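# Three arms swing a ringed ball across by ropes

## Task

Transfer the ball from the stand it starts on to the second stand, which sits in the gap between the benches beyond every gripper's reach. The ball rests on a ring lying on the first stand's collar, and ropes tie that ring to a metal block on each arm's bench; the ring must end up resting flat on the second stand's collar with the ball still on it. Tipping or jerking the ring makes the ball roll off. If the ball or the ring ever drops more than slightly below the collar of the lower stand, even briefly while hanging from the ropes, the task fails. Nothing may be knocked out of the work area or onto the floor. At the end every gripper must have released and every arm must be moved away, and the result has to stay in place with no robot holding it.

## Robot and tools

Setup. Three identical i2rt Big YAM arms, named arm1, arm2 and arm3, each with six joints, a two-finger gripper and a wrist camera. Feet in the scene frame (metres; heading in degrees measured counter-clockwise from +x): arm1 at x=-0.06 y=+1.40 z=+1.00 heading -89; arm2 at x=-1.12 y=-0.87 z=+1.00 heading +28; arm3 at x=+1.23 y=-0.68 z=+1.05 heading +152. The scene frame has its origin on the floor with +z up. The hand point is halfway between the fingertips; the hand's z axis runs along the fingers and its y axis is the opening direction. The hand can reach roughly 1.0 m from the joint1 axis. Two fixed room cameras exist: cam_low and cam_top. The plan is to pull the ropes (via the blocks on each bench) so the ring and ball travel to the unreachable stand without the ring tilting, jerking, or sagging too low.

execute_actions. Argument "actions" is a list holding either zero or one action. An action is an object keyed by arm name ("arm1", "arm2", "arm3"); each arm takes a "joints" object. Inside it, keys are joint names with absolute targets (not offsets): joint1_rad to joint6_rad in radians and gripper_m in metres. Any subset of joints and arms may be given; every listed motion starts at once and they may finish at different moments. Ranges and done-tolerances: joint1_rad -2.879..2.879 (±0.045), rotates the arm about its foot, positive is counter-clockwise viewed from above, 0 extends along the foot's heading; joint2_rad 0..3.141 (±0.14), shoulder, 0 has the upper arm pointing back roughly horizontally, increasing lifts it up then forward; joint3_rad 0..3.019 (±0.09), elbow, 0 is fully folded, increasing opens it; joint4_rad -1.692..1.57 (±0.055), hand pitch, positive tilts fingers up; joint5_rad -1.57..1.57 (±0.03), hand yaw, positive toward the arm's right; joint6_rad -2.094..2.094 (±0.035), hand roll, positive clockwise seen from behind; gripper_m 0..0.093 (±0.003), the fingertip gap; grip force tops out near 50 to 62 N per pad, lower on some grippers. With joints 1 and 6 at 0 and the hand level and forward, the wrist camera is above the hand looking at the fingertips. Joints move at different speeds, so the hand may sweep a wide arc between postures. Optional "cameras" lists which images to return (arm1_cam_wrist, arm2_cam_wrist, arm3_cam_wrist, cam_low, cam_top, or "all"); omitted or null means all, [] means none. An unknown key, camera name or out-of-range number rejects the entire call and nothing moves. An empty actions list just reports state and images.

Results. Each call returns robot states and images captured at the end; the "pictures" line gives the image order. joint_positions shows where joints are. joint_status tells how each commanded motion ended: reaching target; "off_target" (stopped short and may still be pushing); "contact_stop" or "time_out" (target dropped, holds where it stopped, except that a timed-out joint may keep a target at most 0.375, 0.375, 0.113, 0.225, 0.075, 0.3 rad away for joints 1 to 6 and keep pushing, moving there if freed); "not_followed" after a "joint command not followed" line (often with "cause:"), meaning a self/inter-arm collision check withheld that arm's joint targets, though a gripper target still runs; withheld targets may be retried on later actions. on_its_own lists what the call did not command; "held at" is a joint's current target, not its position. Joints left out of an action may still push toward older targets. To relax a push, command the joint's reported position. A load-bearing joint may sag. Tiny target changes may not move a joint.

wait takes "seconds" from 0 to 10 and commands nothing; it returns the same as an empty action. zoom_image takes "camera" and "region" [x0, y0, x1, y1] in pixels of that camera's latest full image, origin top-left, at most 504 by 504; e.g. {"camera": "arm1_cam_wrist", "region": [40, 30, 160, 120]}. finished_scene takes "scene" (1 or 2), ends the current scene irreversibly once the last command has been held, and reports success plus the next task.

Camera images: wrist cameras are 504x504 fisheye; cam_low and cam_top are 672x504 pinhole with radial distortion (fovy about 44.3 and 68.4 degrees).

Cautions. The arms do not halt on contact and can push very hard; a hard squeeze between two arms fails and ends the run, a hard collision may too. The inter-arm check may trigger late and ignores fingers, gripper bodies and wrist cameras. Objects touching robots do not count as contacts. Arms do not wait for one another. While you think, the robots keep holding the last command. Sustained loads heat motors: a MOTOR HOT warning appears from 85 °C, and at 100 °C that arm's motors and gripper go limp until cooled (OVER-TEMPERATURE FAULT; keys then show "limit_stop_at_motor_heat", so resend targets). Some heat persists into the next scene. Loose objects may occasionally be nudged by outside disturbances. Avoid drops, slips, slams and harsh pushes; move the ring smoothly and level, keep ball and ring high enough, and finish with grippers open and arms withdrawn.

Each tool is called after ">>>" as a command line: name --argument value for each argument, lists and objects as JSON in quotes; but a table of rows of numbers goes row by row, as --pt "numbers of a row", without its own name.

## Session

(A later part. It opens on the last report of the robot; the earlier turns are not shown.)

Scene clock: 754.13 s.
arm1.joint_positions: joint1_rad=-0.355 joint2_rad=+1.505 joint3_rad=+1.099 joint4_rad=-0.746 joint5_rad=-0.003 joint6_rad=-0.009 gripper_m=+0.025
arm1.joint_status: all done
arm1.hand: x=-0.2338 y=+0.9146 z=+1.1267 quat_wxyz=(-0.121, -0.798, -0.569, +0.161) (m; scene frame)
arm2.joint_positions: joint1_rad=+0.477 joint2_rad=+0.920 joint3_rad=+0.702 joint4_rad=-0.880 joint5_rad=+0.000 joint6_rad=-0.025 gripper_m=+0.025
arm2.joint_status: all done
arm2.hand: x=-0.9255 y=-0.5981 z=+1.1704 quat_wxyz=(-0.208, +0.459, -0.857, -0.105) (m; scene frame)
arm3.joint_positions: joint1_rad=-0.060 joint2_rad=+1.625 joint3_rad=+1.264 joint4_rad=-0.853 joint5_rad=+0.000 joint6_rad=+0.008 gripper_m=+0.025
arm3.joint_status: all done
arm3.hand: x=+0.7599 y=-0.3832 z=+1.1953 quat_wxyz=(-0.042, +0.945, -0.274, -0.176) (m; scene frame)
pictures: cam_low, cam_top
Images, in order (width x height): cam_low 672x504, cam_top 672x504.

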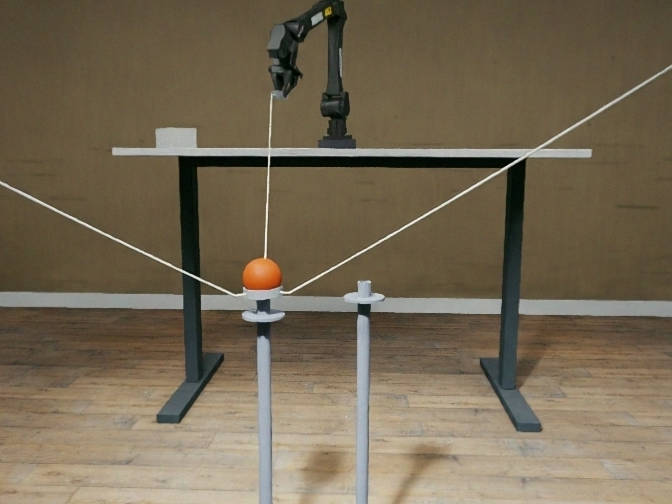

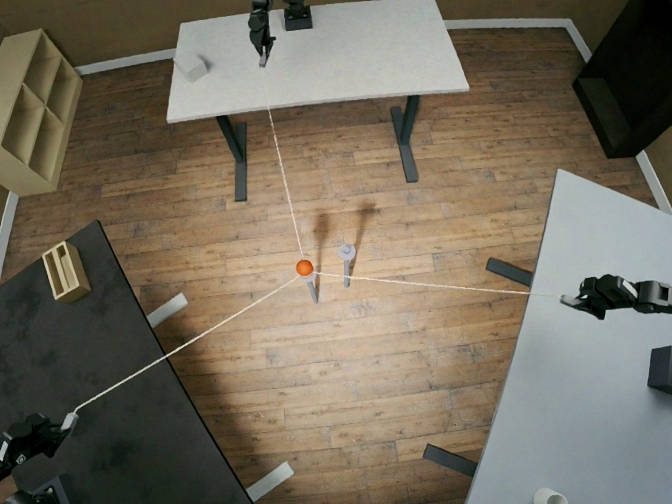

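>>> execute_actions --actions '[{"arm1":{"joints":{"joint2_rad":1.425}},"arm2":{"joints":{"joint2_rad":0.86,"joint3_rad":0.757}},"arm3":{"joints":{"joint2_rad":1.552}}}]' --cameras '["cam_low","cam_top"]'

>>> zoom_image --camera "cam_low" --region '[200, 215, 320, 335]'

Scene clock: 808.20 s.
arm1.joint_positions: joint1_rad=-0.355 joint2_rad=+1.456 joint3_rad=+1.099 joint4_rad=-0.746 joint5_rad=-0.003 joint6_rad=-0.009 gripper_m=+0.025
arm1.joint_status: all done
arm1.hand: x=-0.2338 y=+0.9153 z=+1.1508 quat_wxyz=(-0.135, -0.793, -0.565, +0.181) (m; scene frame)
arm2.joint_positions: joint1_rad=+0.477 joint2_rad=+0.868 joint3_rad=+0.702 joint4_rad=-0.880 joint5_rad=+0.000 joint6_rad=-0.025 gripper_m=+0.025
arm2.joint_status: all done
arm2.hand: x=-0.9269 y=-0.6001 z=+1.1862 quat_wxyz=(-0.230, +0.456, -0.852, -0.116) (m; scene frame)
arm3.joint_positions: joint1_rad=-0.060 joint2_rad=+1.583 joint3_rad=+1.264 joint4_rad=-0.854 joint5_rad=+0.000 joint6_rad=+0.008 gripper_m=+0.025
arm3.joint_status: all done
arm3.hand: x=+0.7610 y=-0.3835 z=+1.2178 quat_wxyz=(-0.047, +0.941, -0.273, -0.195) (m; scene frame)
pictures: cam_low, cam_top
Images, in order (width x height): cam_low 672x504, cam_top 672x504.

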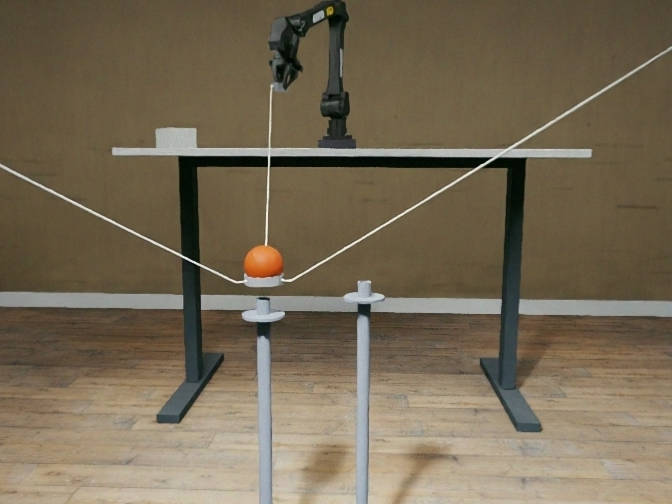

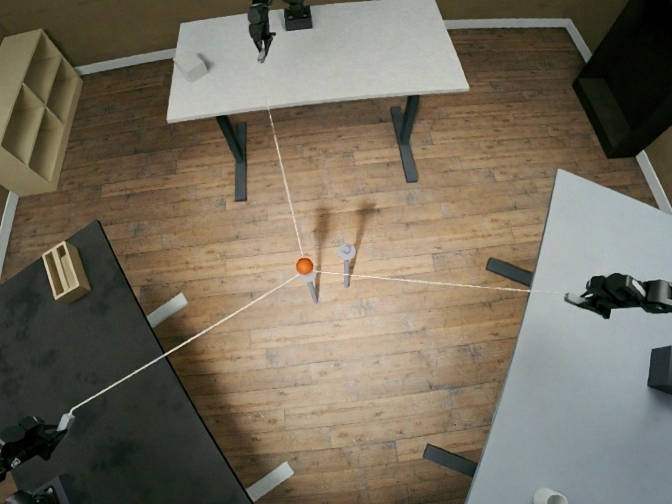

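Region (200, 215, 320, 335) of cam_low's 672x504 image, scaled by 4.200, with more detail than that image has.

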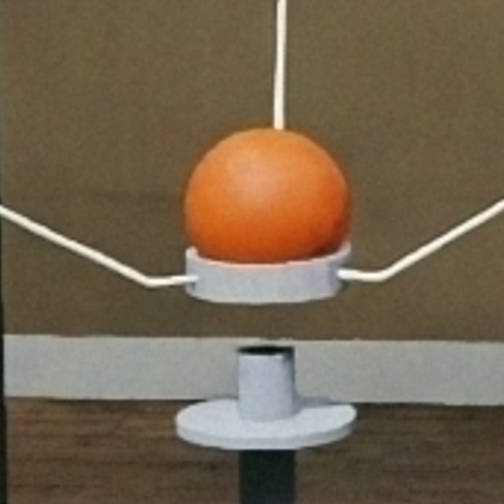

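>>> execute_actions --actions '[{"arm1":{"joints":{"joint1_rad":-0.27,"joint2_rad":1.30,"joint3_rad":1.037}},"arm2":{"joints":{"joint1_rad":0.402,"joint2_rad":0.998,"joint3_rad":0.92}},"arm3":{"joints":{"joint1_rad":-0.136,"joint2_rad":1.445,"joint3_rad":1.195}}}]' --cameras '["cam_low","cam_top"]'

>>> zoom_image --camera "cam_low" --region '[230, 200, 400, 330]'

Scene clock: 864.47 s.
arm1.joint_positions: joint1_rad=-0.265 joint2_rad=+1.320 joint3_rad=+1.026 joint4_rad=-0.745 joint5_rad=-0.003 joint6_rad=-0.009 gripper_m=+0.025
arm1.joint_status: all done
arm1.hand: x=-0.1821 y=+0.9311 z=+1.1822 quat_wxyz=(-0.163, -0.761, -0.596, +0.199) (m; scene frame)
arm2.joint_positions: joint1_rad=+0.399 joint2_rad=+1.013 joint3_rad=+0.857 joint4_rad=-0.882 joint5_rad=+0.000 joint6_rad=-0.025 gripper_m=+0.025
arm2.joint_status: all done
arm2.hand: x=-0.8733 y=-0.5751 z=+1.2150 quat_wxyz=(-0.238, +0.422, -0.868, -0.109) (m; scene frame)
arm3.joint_positions: joint1_rad=-0.138 joint2_rad=+1.467 joint3_rad=+1.184 joint4_rad=-0.858 joint5_rad=-0.001 joint6_rad=+0.006 gripper_m=+0.025
arm3.joint_status: all done
arm3.hand: x=+0.8122 y=-0.3675 z=+1.2386 quat_wxyz=(-0.059, +0.927, -0.308, -0.207) (m; scene frame)
pictures: cam_low, cam_top
Images, in order (width x height): cam_low 672x504, cam_top 672x504.

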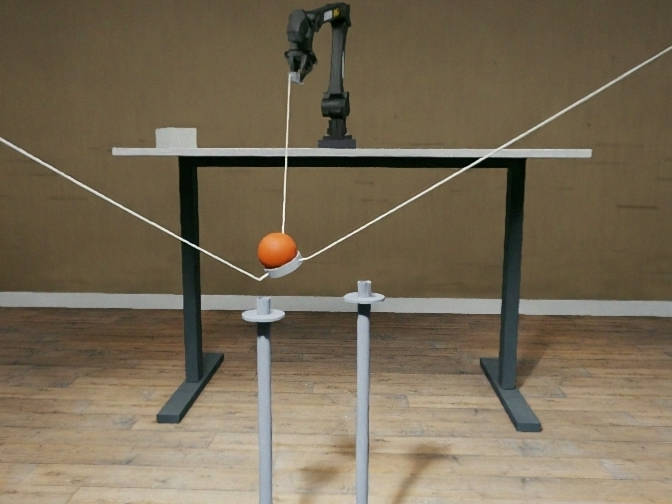

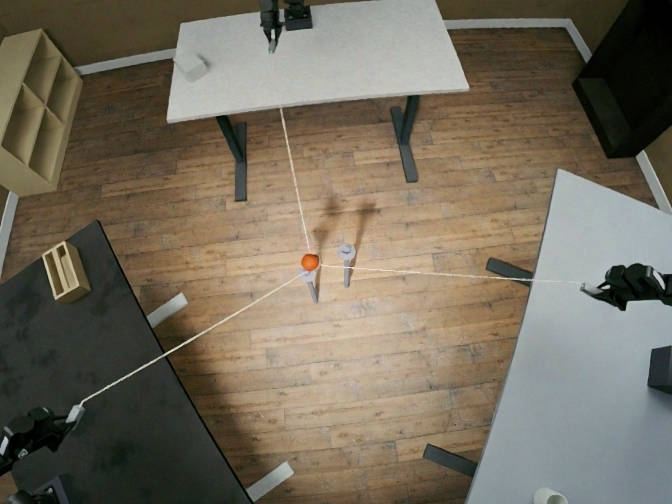

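Region (230, 200, 400, 330) of cam_low's 672x504 image, scaled by 2.965, with more detail than that image has; it fills the top 385 rows of this view, and the rest is white.

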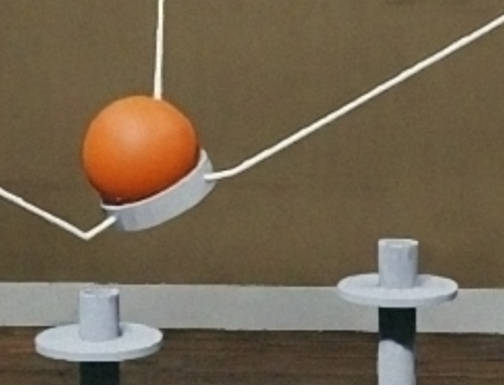

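>>> execute_actions --actions '[]'

Scene clock: 893.13 s.
arm1.joint_positions: joint1_rad=-0.265 joint2_rad=+1.320 joint3_rad=+1.026 joint4_rad=-0.745 joint5_rad=-0.003 joint6_rad=-0.009 gripper_m=+0.025
arm1.joint_status: all done
arm1.hand: x=-0.1821 y=+0.9311 z=+1.1822 quat_wxyz=(-0.163, -0.761, -0.596, +0.199) (m; scene frame)
arm2.joint_positions: joint1_rad=+0.399 joint2_rad=+1.013 joint3_rad=+0.857 joint4_rad=-0.882 joint5_rad=+0.000 joint6_rad=-0.025 gripper_m=+0.025
arm2.joint_status: all done
arm2.hand: x=-0.8733 y=-0.5751 z=+1.2150 quat_wxyz=(-0.238, +0.422, -0.868, -0.109) (m; scene frame)
arm3.joint_positions: joint1_rad=-0.138 joint2_rad=+1.467 joint3_rad=+1.184 joint4_rad=-0.858 joint5_rad=-0.001 joint6_rad=+0.006 gripper_m=+0.025
arm3.joint_status: all done
arm3.hand: x=+0.8122 y=-0.3675 z=+1.2386 quat_wxyz=(-0.059, +0.927, -0.308, -0.207) (m; scene frame)
pictures: arm1_cam_wrist, arm2_cam_wrist, arm3_cam_wrist, cam_low, cam_top
Images, in order (width x height): arm1_cam_wrist 504x504, arm2_cam_wrist 504x504, arm3_cam_wrist 504x504, cam_low 672x504, cam_top 672x504.

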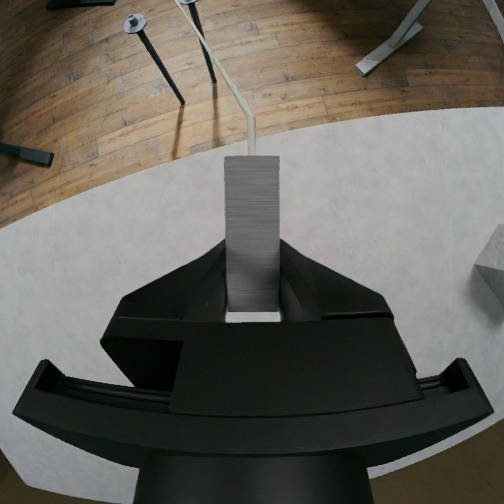

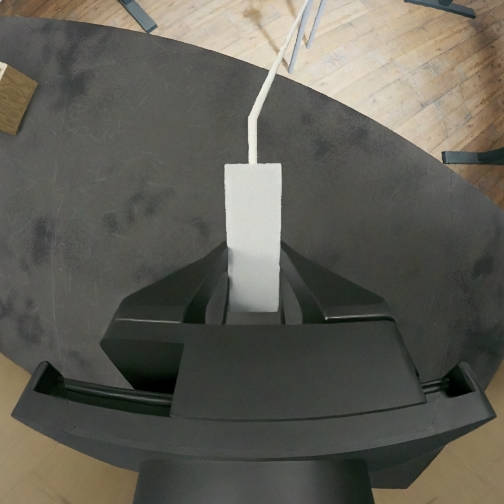

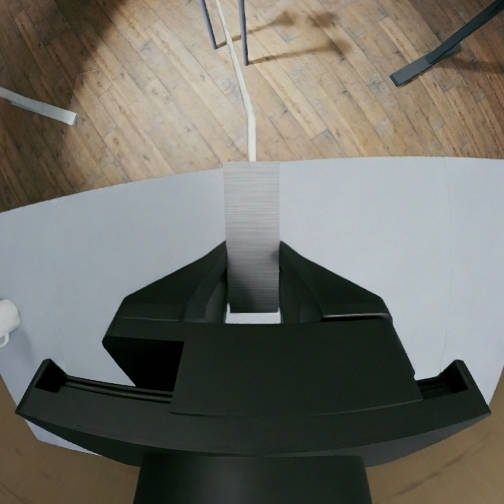

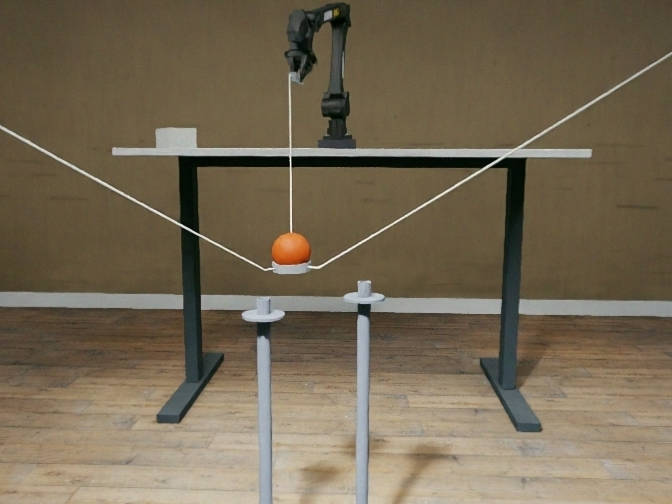

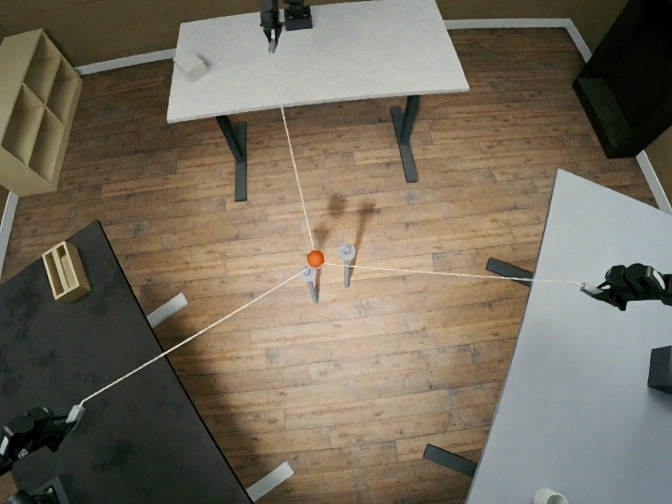

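>>> zoom_image --camera "cam_low" --region '[230, 220, 400, 330]'

Region (230, 220, 400, 330) of cam_low's 672x504 image, scaled by 2.965, with more detail than that image has; it fills the top 326 rows of this view, and the rest is white.

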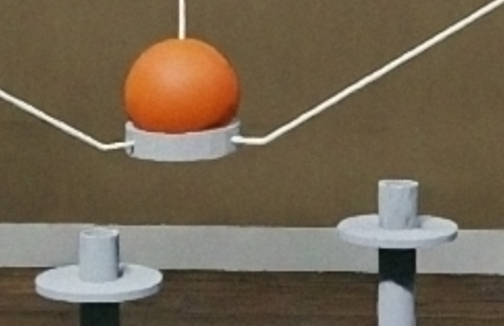

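>>> execute_actions --actions '[{"arm1":{"joints":{"joint1_rad":-0.238,"joint2_rad":1.256,"joint3_rad":0.996}},"arm2":{"joints":{"joint1_rad":0.376,"joint2_rad":1.058,"joint3_rad":1.0}},"arm3":{"joints":{"joint1_rad":-0.181,"joint2_rad":1.4,"joint3_rad":1.157}}}]' --cameras '["cam_low","cam_top"]'

Scene clock: 917.83 s.
arm1.joint_positions: joint1_rad=-0.247 joint2_rad=+1.294 joint3_rad=+0.981 joint4_rad=-0.745 joint5_rad=-0.003 joint6_rad=-0.009 gripper_m=+0.025
arm1.joint_status: all done
arm1.hand: x=-0.1698 y=+0.9449 z=+1.1721 quat_wxyz=(-0.159, -0.757, -0.604, +0.190) (m; scene frame)
arm2.joint_positions: joint1_rad=+0.378 joint2_rad=+1.069 joint3_rad=+0.931 joint4_rad=-0.883 joint5_rad=+0.000 joint6_rad=-0.025 gripper_m=+0.025
arm2.joint_status: all done
arm2.hand: x=-0.8509 y=-0.5617 z=+1.2312 quat_wxyz=(-0.246, +0.412, -0.870, -0.110) (m; scene frame)
arm3.joint_positions: joint1_rad=-0.173 joint2_rad=+1.436 joint3_rad=+1.144 joint4_rad=-0.858 joint5_rad=-0.001 joint6_rad=+0.006 gripper_m=+0.025
arm3.joint_status: all done
arm3.hand: x=+0.8348 y=-0.3621 z=+1.2349 quat_wxyz=(-0.061, +0.922, -0.325, -0.202) (m; scene frame)
pictures: cam_low, cam_top
Images, in order (width x height): cam_low 672x504, cam_top 672x504.

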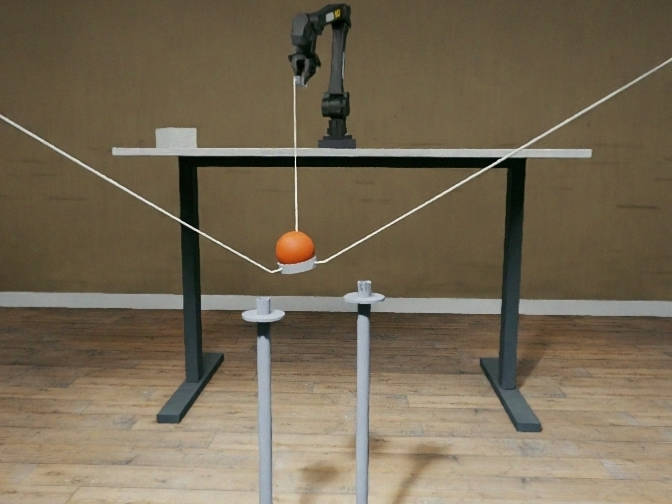

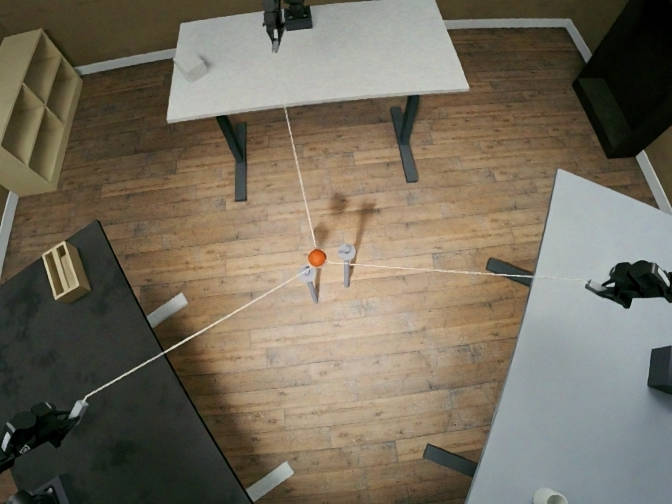

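>>> execute_actions --actions '[]' --cameras '["cam_low"]'

>>> zoom_image --camera "cam_low" --region '[230, 220, 400, 330]'

Scene clock: 931.67 s.
arm1.joint_positions: joint1_rad=-0.247 joint2_rad=+1.294 joint3_rad=+0.981 joint4_rad=-0.745 joint5_rad=-0.003 joint6_rad=-0.009 gripper_m=+0.025
arm1.joint_status: all done
arm1.hand: x=-0.1698 y=+0.9449 z=+1.1721 quat_wxyz=(-0.159, -0.757, -0.604, +0.190) (m; scene frame)
arm2.joint_positions: joint1_rad=+0.378 joint2_rad=+1.069 joint3_rad=+0.931 joint4_rad=-0.883 joint5_rad=+0.000 joint6_rad=-0.025 gripper_m=+0.025
arm2.joint_status: all done
arm2.hand: x=-0.8509 y=-0.5617 z=+1.2312 quat_wxyz=(-0.246, +0.412, -0.870, -0.110) (m; scene frame)
arm3.joint_positions: joint1_rad=-0.173 joint2_rad=+1.436 joint3_rad=+1.144 joint4_rad=-0.858 joint5_rad=-0.001 joint6_rad=+0.006 gripper_m=+0.025
arm3.joint_status: all done
arm3.hand: x=+0.8348 y=-0.3621 z=+1.2349 quat_wxyz=(-0.061, +0.922, -0.325, -0.202) (m; scene frame)
pictures: cam_low
Images, in order (width x height): cam_low 672x504.

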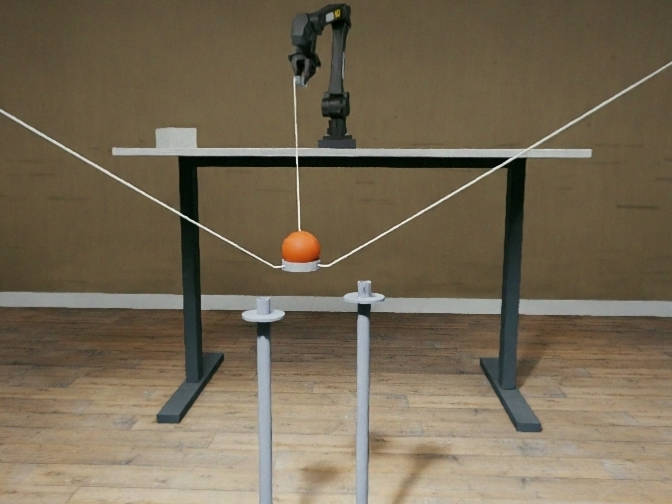

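Region (230, 220, 400, 330) of cam_low's 672x504 image, scaled by 2.965, with more detail than that image has; it fills the top 326 rows of this view, and the rest is white.

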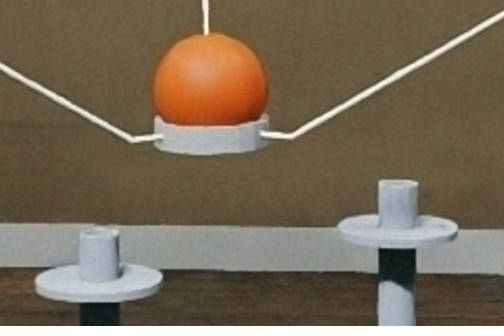

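>>> execute_actions --actions '[{"arm1":{"joints":{"joint1_rad":-0.187,"joint2_rad":1.212,"joint3_rad":0.96}},"arm2":{"joints":{"joint1_rad":0.345,"joint2_rad":1.139,"joint3_rad":1.066}},"arm3":{"joints":{"joint1_rad":-0.229,"joint2_rad":1.362,"joint3_rad":1.123}}}]' --cameras '["cam_low"]'

Scene clock: 941.63 s.
arm1.joint_positions: joint1_rad=-0.190 joint2_rad=+1.242 joint3_rad=+0.948 joint4_rad=-0.745 joint5_rad=-0.003 joint6_rad=-0.009 gripper_m=+0.025
arm1.joint_status: all done
arm1.hand: x=-0.1417 y=+0.9531 z=+1.1790 quat_wxyz=(-0.171, -0.738, -0.624, +0.193) (m; scene frame)
arm2.joint_positions: joint1_rad=+0.345 joint2_rad=+1.151 joint3_rad=+0.999 joint4_rad=-0.883 joint5_rad=+0.000 joint6_rad=-0.025 gripper_m=+0.025
arm2.joint_status: all done
arm2.hand: x=-0.8231 y=-0.5508 z=+1.2325 quat_wxyz=(-0.242, +0.399, -0.879, -0.103) (m; scene frame)
arm3.joint_positions: joint1_rad=-0.223 joint2_rad=+1.394 joint3_rad=+1.111 joint4_rad=-0.858 joint5_rad=-0.002 joint6_rad=+0.005 gripper_m=+0.025
arm3.joint_status: all done
arm3.hand: x=+0.8606 y=-0.3514 z=+1.2392 quat_wxyz=(-0.067, +0.913, -0.347, -0.205) (m; scene frame)
pictures: cam_low
Images, in order (width x height): cam_low 672x504.

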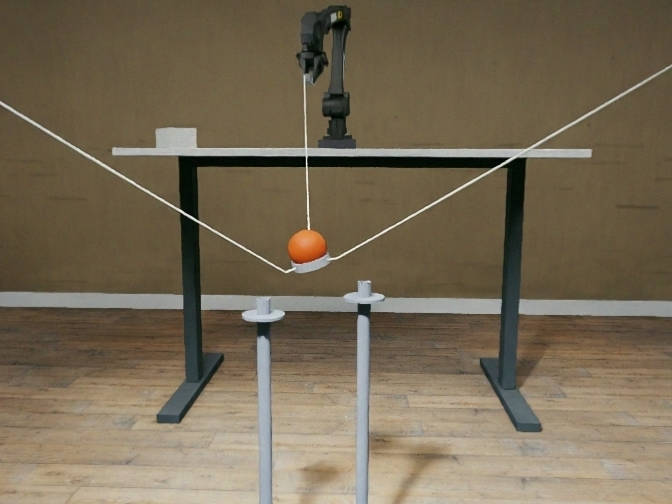

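>>> execute_actions --actions '[]' --cameras '["cam_low"]'

>>> zoom_image --camera "cam_low" --region '[230, 220, 400, 330]'

Scene clock: 948.73 s.
arm1.joint_positions: joint1_rad=-0.190 joint2_rad=+1.242 joint3_rad=+0.948 joint4_rad=-0.745 joint5_rad=-0.003 joint6_rad=-0.009 gripper_m=+0.025
arm1.joint_status: all done
arm1.hand: x=-0.1417 y=+0.9531 z=+1.1790 quat_wxyz=(-0.171, -0.738, -0.624, +0.193) (m; scene frame)
arm2.joint_positions: joint1_rad=+0.345 joint2_rad=+1.151 joint3_rad=+0.999 joint4_rad=-0.883 joint5_rad=+0.000 joint6_rad=-0.025 gripper_m=+0.025
arm2.joint_status: all done
arm2.hand: x=-0.8231 y=-0.5508 z=+1.2325 quat_wxyz=(-0.242, +0.399, -0.879, -0.103) (m; scene frame)
arm3.joint_positions: joint1_rad=-0.223 joint2_rad=+1.394 joint3_rad=+1.111 joint4_rad=-0.858 joint5_rad=-0.002 joint6_rad=+0.005 gripper_m=+0.025
arm3.joint_status: all done
arm3.hand: x=+0.8606 y=-0.3514 z=+1.2392 quat_wxyz=(-0.067, +0.913, -0.347, -0.205) (m; scene frame)
pictures: cam_low
Images, in order (width x height): cam_low 672x504.

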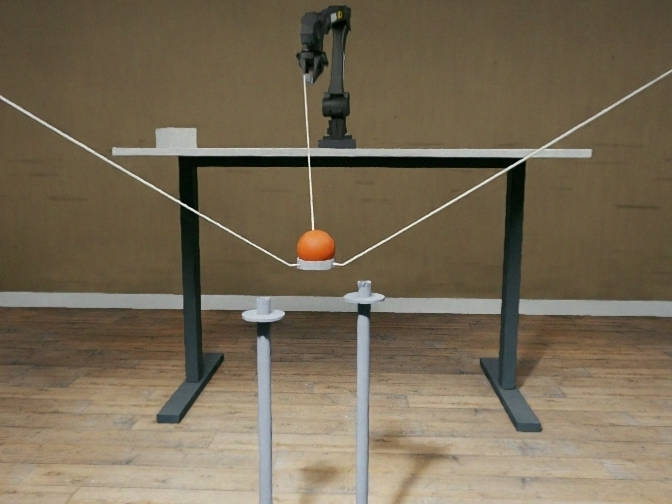

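Region (230, 220, 400, 330) of cam_low's 672x504 image, scaled by 2.965, with more detail than that image has; it fills the top 326 rows of this view, and the rest is white.

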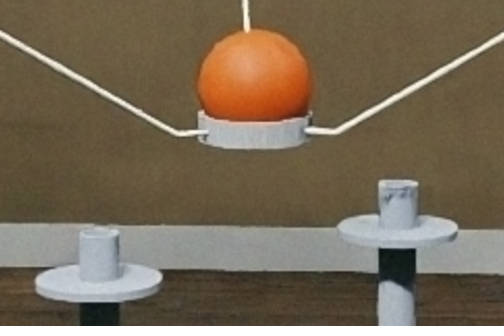

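>>> execute_actions --actions '[{"arm1":{"joints":{"joint1_rad":-0.138,"joint2_rad":1.172,"joint3_rad":0.926}},"arm2":{"joints":{"joint1_rad":0.321,"joint2_rad":1.212,"joint3_rad":1.13}},"arm3":{"joints":{"joint1_rad":-0.275,"joint2_rad":1.329,"joint3_rad":1.092}}}]' --cameras '["cam_low"]'

Scene clock: 958.30 s.
arm1.joint_positions: joint1_rad=-0.144 joint2_rad=+1.204 joint3_rad=+0.913 joint4_rad=-0.745 joint5_rad=-0.003 joint6_rad=-0.009 gripper_m=+0.025
arm1.joint_status: all done
arm1.hand: x=-0.1191 y=+0.9632 z=+1.1787 quat_wxyz=(-0.176, -0.723, -0.640, +0.190) (m; scene frame)
arm2.joint_positions: joint1_rad=+0.322 joint2_rad=+1.223 joint3_rad=+1.062 joint4_rad=-0.883 joint5_rad=+0.000 joint6_rad=-0.025 gripper_m=+0.025
arm2.joint_status: all done
arm2.hand: x=-0.7987 y=-0.5398 z=+1.2340 quat_wxyz=(-0.239, +0.389, -0.884, -0.098) (m; scene frame)
arm3.joint_positions: joint1_rad=-0.268 joint2_rad=+1.363 joint3_rad=+1.081 joint4_rad=-0.858 joint5_rad=-0.002 joint6_rad=+0.005 gripper_m=+0.025
arm3.joint_status: all done
arm3.hand: x=+0.8839 y=-0.3435 z=+1.2388 quat_wxyz=(-0.071, +0.905, -0.367, -0.203) (m; scene frame)
pictures: cam_low
Images, in order (width x height): cam_low 672x504.

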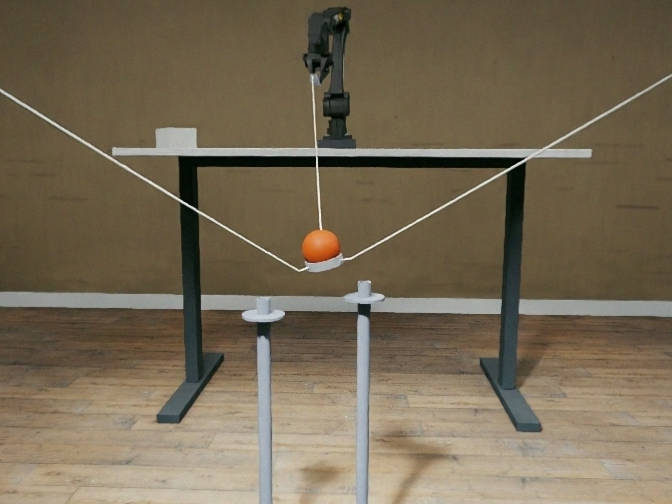

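>>> execute_actions --actions '[]' --cameras '["cam_low"]'

Scene clock: 963.87 s.
arm1.joint_positions: joint1_rad=-0.144 joint2_rad=+1.204 joint3_rad=+0.913 joint4_rad=-0.745 joint5_rad=-0.003 joint6_rad=-0.009 gripper_m=+0.025
arm1.joint_status: all done
arm1.hand: x=-0.1191 y=+0.9632 z=+1.1787 quat_wxyz=(-0.176, -0.723, -0.640, +0.190) (m; scene frame)
arm2.joint_positions: joint1_rad=+0.322 joint2_rad=+1.223 joint3_rad=+1.062 joint4_rad=-0.883 joint5_rad=+0.000 joint6_rad=-0.025 gripper_m=+0.025
arm2.joint_status: all done
arm2.hand: x=-0.7987 y=-0.5398 z=+1.2340 quat_wxyz=(-0.239, +0.389, -0.884, -0.098) (m; scene frame)
arm3.joint_positions: joint1_rad=-0.268 joint2_rad=+1.363 joint3_rad=+1.081 joint4_rad=-0.858 joint5_rad=-0.002 joint6_rad=+0.005 gripper_m=+0.025
arm3.joint_status: all done
arm3.hand: x=+0.8839 y=-0.3435 z=+1.2388 quat_wxyz=(-0.071, +0.905, -0.367, -0.203) (m; scene frame)
pictures: cam_low
Images, in order (width x height): cam_low 672x504.

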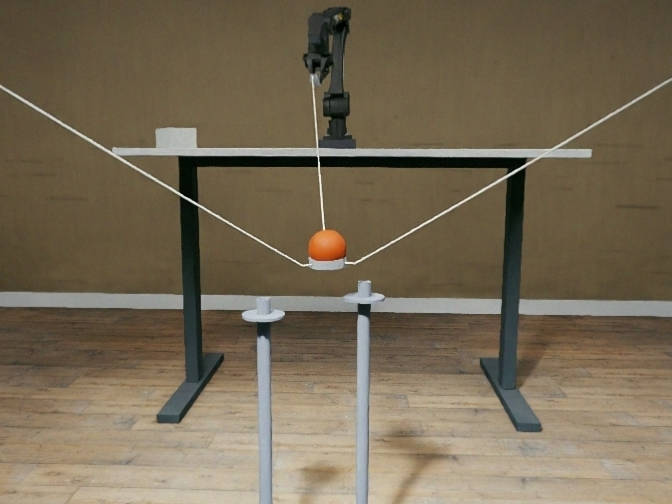

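>>> execute_actions --actions '[{"arm1":{"joints":{"joint1_rad":-0.088,"joint2_rad":1.133,"joint3_rad":0.893}},"arm2":{"joints":{"joint1_rad":0.298,"joint2_rad":1.284,"joint3_rad":1.196}},"arm3":{"joints":{"joint1_rad":-0.323,"joint2_rad":1.297,"joint3_rad":1.061}}}]' --cameras '["cam_low"]'

Scene clock: 971.63 s.
arm1.joint_positions: joint1_rad=-0.094 joint2_rad=+1.163 joint3_rad=+0.880 joint4_rad=-0.745 joint5_rad=-0.003 joint6_rad=-0.009 gripper_m=+0.025
arm1.joint_status: all done
arm1.hand: x=-0.0963 y=+0.9737 z=+1.1796 quat_wxyz=(-0.184, -0.706, -0.657, +0.188) (m; scene frame)
arm2.joint_positions: joint1_rad=+0.300 joint2_rad=+1.295 joint3_rad=+1.128 joint4_rad=-0.883 joint5_rad=+0.000 joint6_rad=-0.025 gripper_m=+0.025
arm2.joint_status: all done
arm2.hand: x=-0.7730 y=-0.5290 z=+1.2348 quat_wxyz=(-0.238, +0.379, -0.889, -0.095) (m; scene frame)
arm3.joint_positions: joint1_rad=-0.315 joint2_rad=+1.329 joint3_rad=+1.049 joint4_rad=-0.858 joint5_rad=-0.003 joint6_rad=+0.004 gripper_m=+0.025
arm3.joint_status: all done
arm3.hand: x=+0.9084 y=-0.3362 z=+1.2389 quat_wxyz=(-0.076, +0.896, -0.388, -0.202) (m; scene frame)
pictures: cam_low
Images, in order (width x height): cam_low 672x504.

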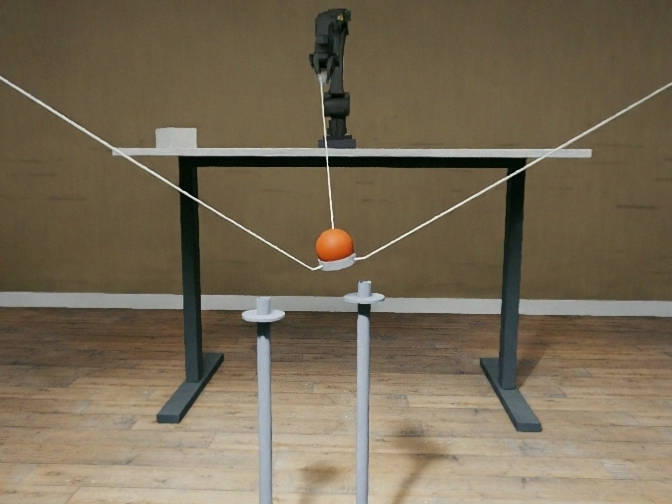

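>>> execute_actions --actions '[]' --cameras '["cam_low","cam_top"]'

>>> zoom_image --camera "cam_low" --region '[260, 215, 430, 325]'

Scene clock: 977.80 s.
arm1.joint_positions: joint1_rad=-0.094 joint2_rad=+1.163 joint3_rad=+0.880 joint4_rad=-0.745 joint5_rad=-0.003 joint6_rad=-0.009 gripper_m=+0.025
arm1.joint_status: all done
arm1.hand: x=-0.0963 y=+0.9737 z=+1.1796 quat_wxyz=(-0.184, -0.706, -0.657, +0.188) (m; scene frame)
arm2.joint_positions: joint1_rad=+0.300 joint2_rad=+1.295 joint3_rad=+1.128 joint4_rad=-0.883 joint5_rad=+0.000 joint6_rad=-0.025 gripper_m=+0.025
arm2.joint_status: all done
arm2.hand: x=-0.7730 y=-0.5290 z=+1.2348 quat_wxyz=(-0.238, +0.379, -0.889, -0.095) (m; scene frame)
arm3.joint_positions: joint1_rad=-0.315 joint2_rad=+1.329 joint3_rad=+1.049 joint4_rad=-0.858 joint5_rad=-0.003 joint6_rad=+0.004 gripper_m=+0.025
arm3.joint_status: all done
arm3.hand: x=+0.9084 y=-0.3362 z=+1.2389 quat_wxyz=(-0.076, +0.896, -0.388, -0.202) (m; scene frame)
pictures: cam_low, cam_top
Images, in order (width x height): cam_low 672x504, cam_top 672x504.

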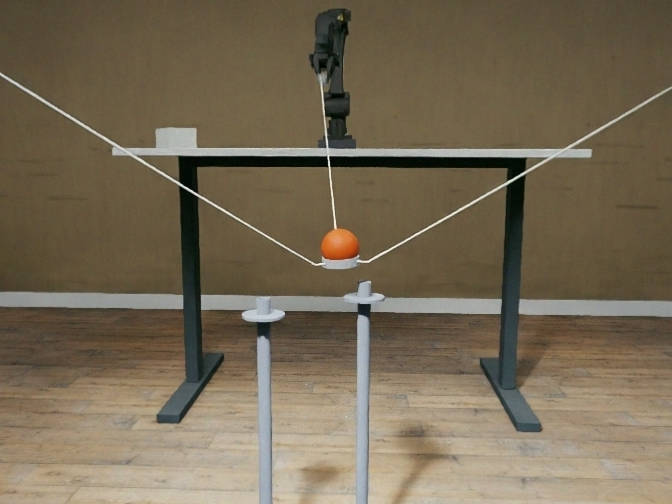

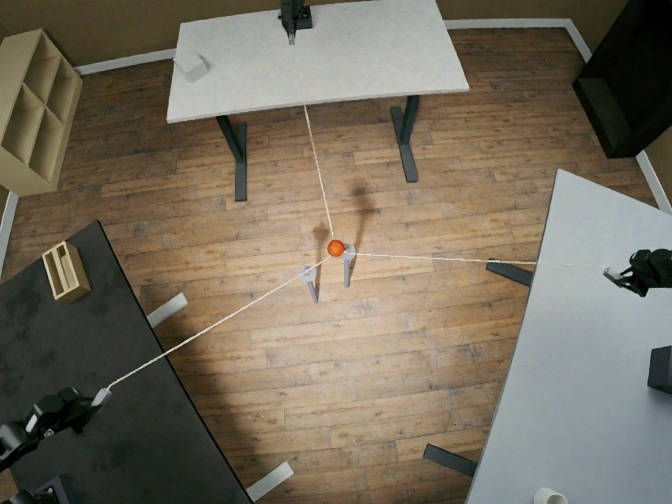

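Region (260, 215, 430, 325) of cam_low's 672x504 image, scaled by 2.965, with more detail than that image has; it fills the top 326 rows of this view, and the rest is white.

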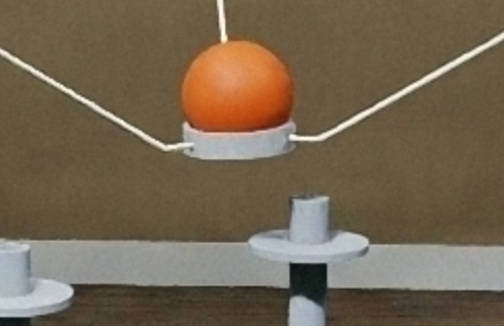

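>>> execute_actions --actions '[{"arm1":{"joints":{"joint1_rad":-0.033,"joint2_rad":1.1,"joint3_rad":0.866}},"arm2":{"joints":{"joint1_rad":0.279,"joint2_rad":1.351,"joint3_rad":1.262}},"arm3":{"joints":{"joint1_rad":-0.373,"joint2_rad":1.271,"joint3_rad":1.037}}}]' --cameras '["cam_low"]'

Scene clock: 987.50 s.
arm1.joint_positions: joint1_rad=-0.039 joint2_rad=+1.130 joint3_rad=+0.854 joint4_rad=-0.745 joint5_rad=-0.003 joint6_rad=-0.009 gripper_m=+0.025
arm1.joint_status: all done
arm1.hand: x=-0.0726 y=+0.9828 z=+1.1802 quat_wxyz=(-0.192, -0.687, -0.675, +0.186) (m; scene frame)
arm2.joint_positions: joint1_rad=+0.281 joint2_rad=+1.361 joint3_rad=+1.194 joint4_rad=-0.883 joint5_rad=+0.000 joint6_rad=-0.025 gripper_m=+0.025
arm2.joint_status: all done
arm2.hand: x=-0.7485 y=-0.5181 z=+1.2362 quat_wxyz=(-0.238, +0.371, -0.893, -0.092) (m; scene frame)
arm3.joint_positions: joint1_rad=-0.365 joint2_rad=+1.304 joint3_rad=+1.026 joint4_rad=-0.858 joint5_rad=-0.004 joint6_rad=+0.004 gripper_m=+0.025
arm3.joint_status: all done
arm3.hand: x=+0.9314 y=-0.3275 z=+1.2387 quat_wxyz=(-0.081, +0.886, -0.410, -0.201) (m; scene frame)
pictures: cam_low
Images, in order (width x height): cam_low 672x504.

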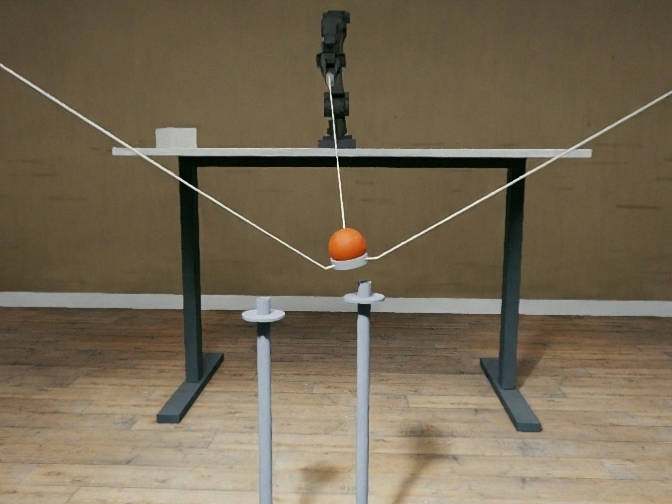

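>>> execute_actions --actions '[]' --cameras '["cam_low"]'

Scene clock: 992.97 s.
arm1.joint_positions: joint1_rad=-0.039 joint2_rad=+1.130 joint3_rad=+0.854 joint4_rad=-0.745 joint5_rad=-0.003 joint6_rad=-0.009 gripper_m=+0.025
arm1.joint_status: all done
arm1.hand: x=-0.0726 y=+0.9828 z=+1.1802 quat_wxyz=(-0.192, -0.687, -0.675, +0.186) (m; scene frame)
arm2.joint_positions: joint1_rad=+0.281 joint2_rad=+1.361 joint3_rad=+1.194 joint4_rad=-0.883 joint5_rad=+0.000 joint6_rad=-0.025 gripper_m=+0.025
arm2.joint_status: all done
arm2.hand: x=-0.7485 y=-0.5181 z=+1.2362 quat_wxyz=(-0.238, +0.371, -0.893, -0.092) (m; scene frame)
arm3.joint_positions: joint1_rad=-0.365 joint2_rad=+1.304 joint3_rad=+1.026 joint4_rad=-0.858 joint5_rad=-0.004 joint6_rad=+0.003 gripper_m=+0.025
arm3.joint_status: all done
arm3.hand: x=+0.9314 y=-0.3275 z=+1.2387 quat_wxyz=(-0.081, +0.886, -0.409, -0.201) (m; scene frame)
pictures: cam_low
Images, in order (width x height): cam_low 672x504.

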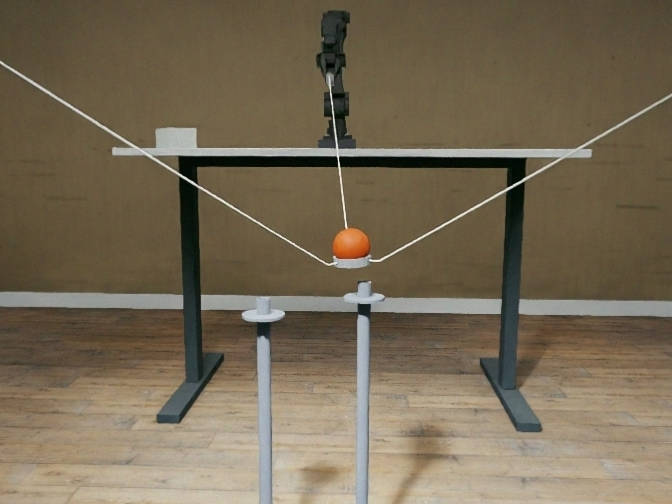

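>>> execute_actions --actions '[{"arm1":{"joints":{"joint1_rad":0.022,"joint2_rad":1.067,"joint3_rad":0.839}},"arm2":{"joints":{"joint1_rad":0.26,"joint2_rad":1.419,"joint3_rad":1.328}},"arm3":{"joints":{"joint1_rad":-0.424,"joint2_rad":1.245,"joint3_rad":1.012}}}]' --cameras '["cam_low"]'

Scene clock: 1002.60 s.
arm1.joint_positions: joint1_rad=+0.014 joint2_rad=+1.096 joint3_rad=+0.827 joint4_rad=-0.745 joint5_rad=-0.003 joint6_rad=-0.009 gripper_m=+0.025
arm1.joint_status: all done
arm1.hand: x=-0.0505 y=+0.9932 z=+1.1806 quat_wxyz=(-0.199, -0.668, -0.693, +0.183) (m; scene frame)
arm2.joint_positions: joint1_rad=+0.262 joint2_rad=+1.429 joint3_rad=+1.260 joint4_rad=-0.883 joint5_rad=+0.000 joint6_rad=-0.025 gripper_m=+0.025
arm2.joint_status: all done
arm2.hand: x=-0.7230 y=-0.5076 z=+1.2351 quat_wxyz=(-0.238, +0.363, -0.896, -0.090) (m; scene frame)
arm3.joint_positions: joint1_rad=-0.415 joint2_rad=+1.277 joint3_rad=+1.000 joint4_rad=-0.858 joint5_rad=-0.004 joint6_rad=+0.003 gripper_m=+0.025
arm3.joint_status: all done
arm3.hand: x=+0.9552 y=-0.3207 z=+1.2380 quat_wxyz=(-0.086, +0.876, -0.431, -0.199) (m; scene frame)
pictures: cam_low
Images, in order (width x height): cam_low 672x504.

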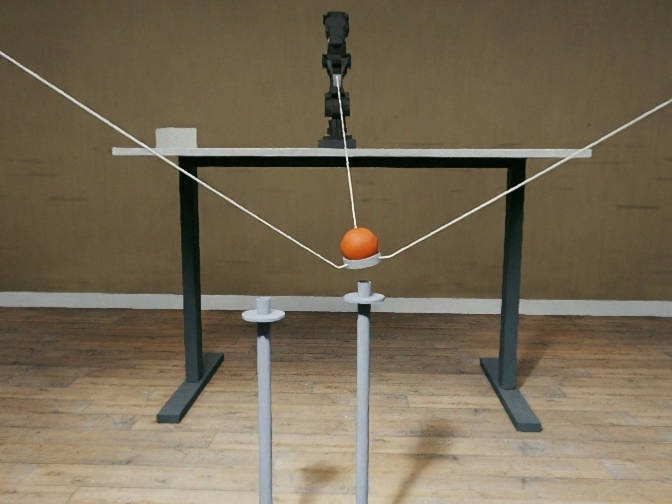

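>>> execute_actions --actions '[]' --cameras '["cam_low","cam_top","arm1_cam_wrist"]'

>>> zoom_image --camera "cam_low" --region '[300, 215, 430, 325]'

>>> zoom_image --camera "cam_top" --region '[290, 215, 390, 315]'

Scene clock: 1021.60 s.
arm1.joint_positions: joint1_rad=+0.014 joint2_rad=+1.096 joint3_rad=+0.827 joint4_rad=-0.745 joint5_rad=-0.003 joint6_rad=-0.009 gripper_m=+0.025
arm1.joint_status: all done
arm1.hand: x=-0.0505 y=+0.9932 z=+1.1806 quat_wxyz=(-0.199, -0.668, -0.693, +0.183) (m; scene frame)
arm2.joint_positions: joint1_rad=+0.262 joint2_rad=+1.429 joint3_rad=+1.260 joint4_rad=-0.883 joint5_rad=+0.000 joint6_rad=-0.025 gripper_m=+0.025
arm2.joint_status: all done
arm2.hand: x=-0.7230 y=-0.5076 z=+1.2351 quat_wxyz=(-0.238, +0.363, -0.896, -0.090) (m; scene frame)
arm3.joint_positions: joint1_rad=-0.415 joint2_rad=+1.277 joint3_rad=+1.000 joint4_rad=-0.858 joint5_rad=-0.004 joint6_rad=+0.003 gripper_m=+0.025
arm3.joint_status: all done
arm3.hand: x=+0.9552 y=-0.3207 z=+1.2380 quat_wxyz=(-0.086, +0.876, -0.431, -0.199) (m; scene frame)
pictures: arm1_cam_wrist, cam_low, cam_top
Images, in order (width x height): arm1_cam_wrist 504x504, cam_low 672x504, cam_top 672x504.

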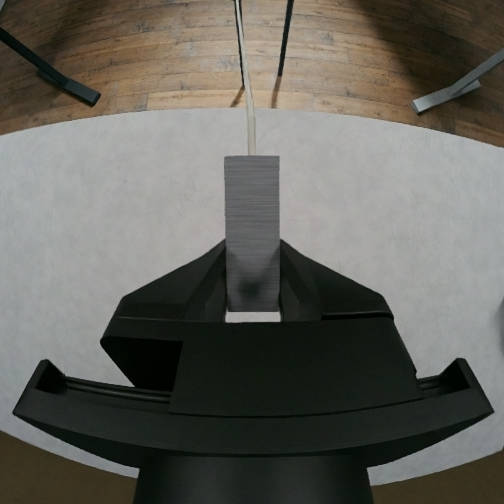

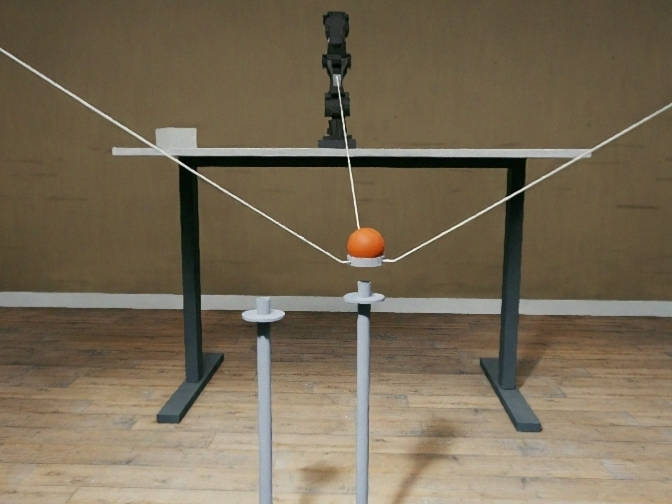

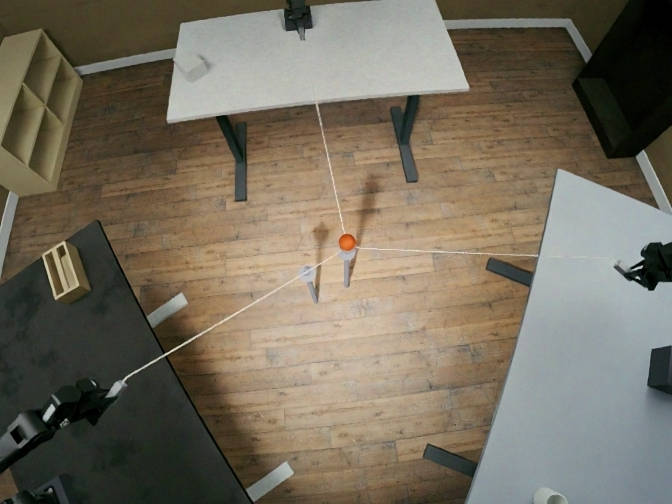

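Region (300, 215, 430, 325) of cam_low's 672x504 image, scaled by 3.877, with more detail than that image has; it fills the top 426 rows of this view, and the rest is white.

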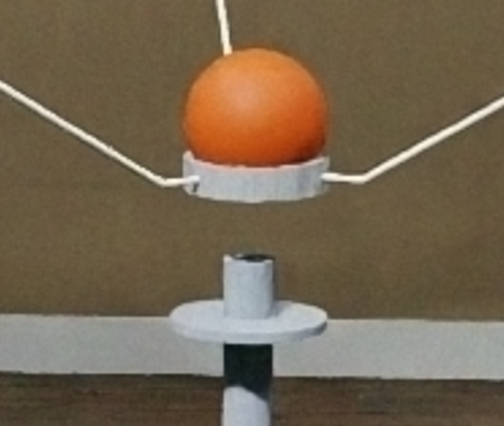

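Region (290, 215, 390, 315) of cam_top's 672x504 image, scaled by 5.040, with more detail than that image has.

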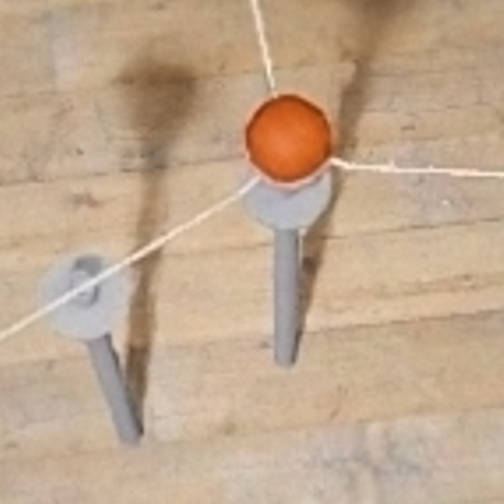

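>>> execute_actions --actions '[{"arm1":{"joints":{"joint2_rad":1.158}},"arm2":{"joints":{"joint2_rad":1.446}},"arm3":{"joints":{"joint2_rad":1.324}}}]' --cameras '["cam_low"]'

Scene clock: 1064.03 s.
arm1.joint_positions: joint1_rad=+0.014 joint2_rad=+1.175 joint3_rad=+0.827 joint4_rad=-0.745 joint5_rad=-0.003 joint6_rad=-0.009 gripper_m=+0.025
arm1.joint_status: all done
arm1.hand: x=-0.0500 y=+0.9901 z=+1.1500 quat_wxyz=(-0.172, -0.675, -0.700, +0.156) (m; scene frame)
arm2.joint_positions: joint1_rad=+0.262 joint2_rad=+1.451 joint3_rad=+1.260 joint4_rad=-0.883 joint5_rad=+0.000 joint6_rad=-0.025 gripper_m=+0.025
arm2.joint_status: all done
arm2.hand: x=-0.7214 y=-0.5061 z=+1.2236 quat_wxyz=(-0.228, +0.364, -0.899, -0.086) (m; scene frame)
arm3.joint_positions: joint1_rad=-0.415 joint2_rad=+1.334 joint3_rad=+1.000 joint4_rad=-0.858 joint5_rad=-0.004 joint6_rad=+0.003 gripper_m=+0.025
arm3.joint_status: all done
arm3.hand: x=+0.9534 y=-0.3190 z=+1.2135 quat_wxyz=(-0.074, +0.881, -0.434, -0.174) (m; scene frame)
pictures: cam_low
Images, in order (width x height): cam_low 672x504.

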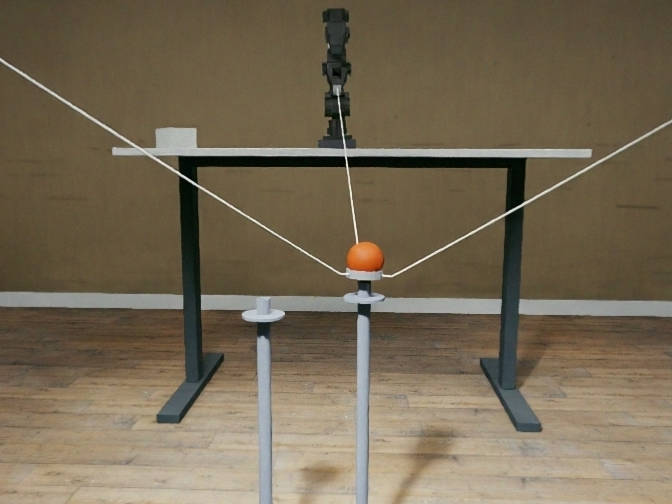

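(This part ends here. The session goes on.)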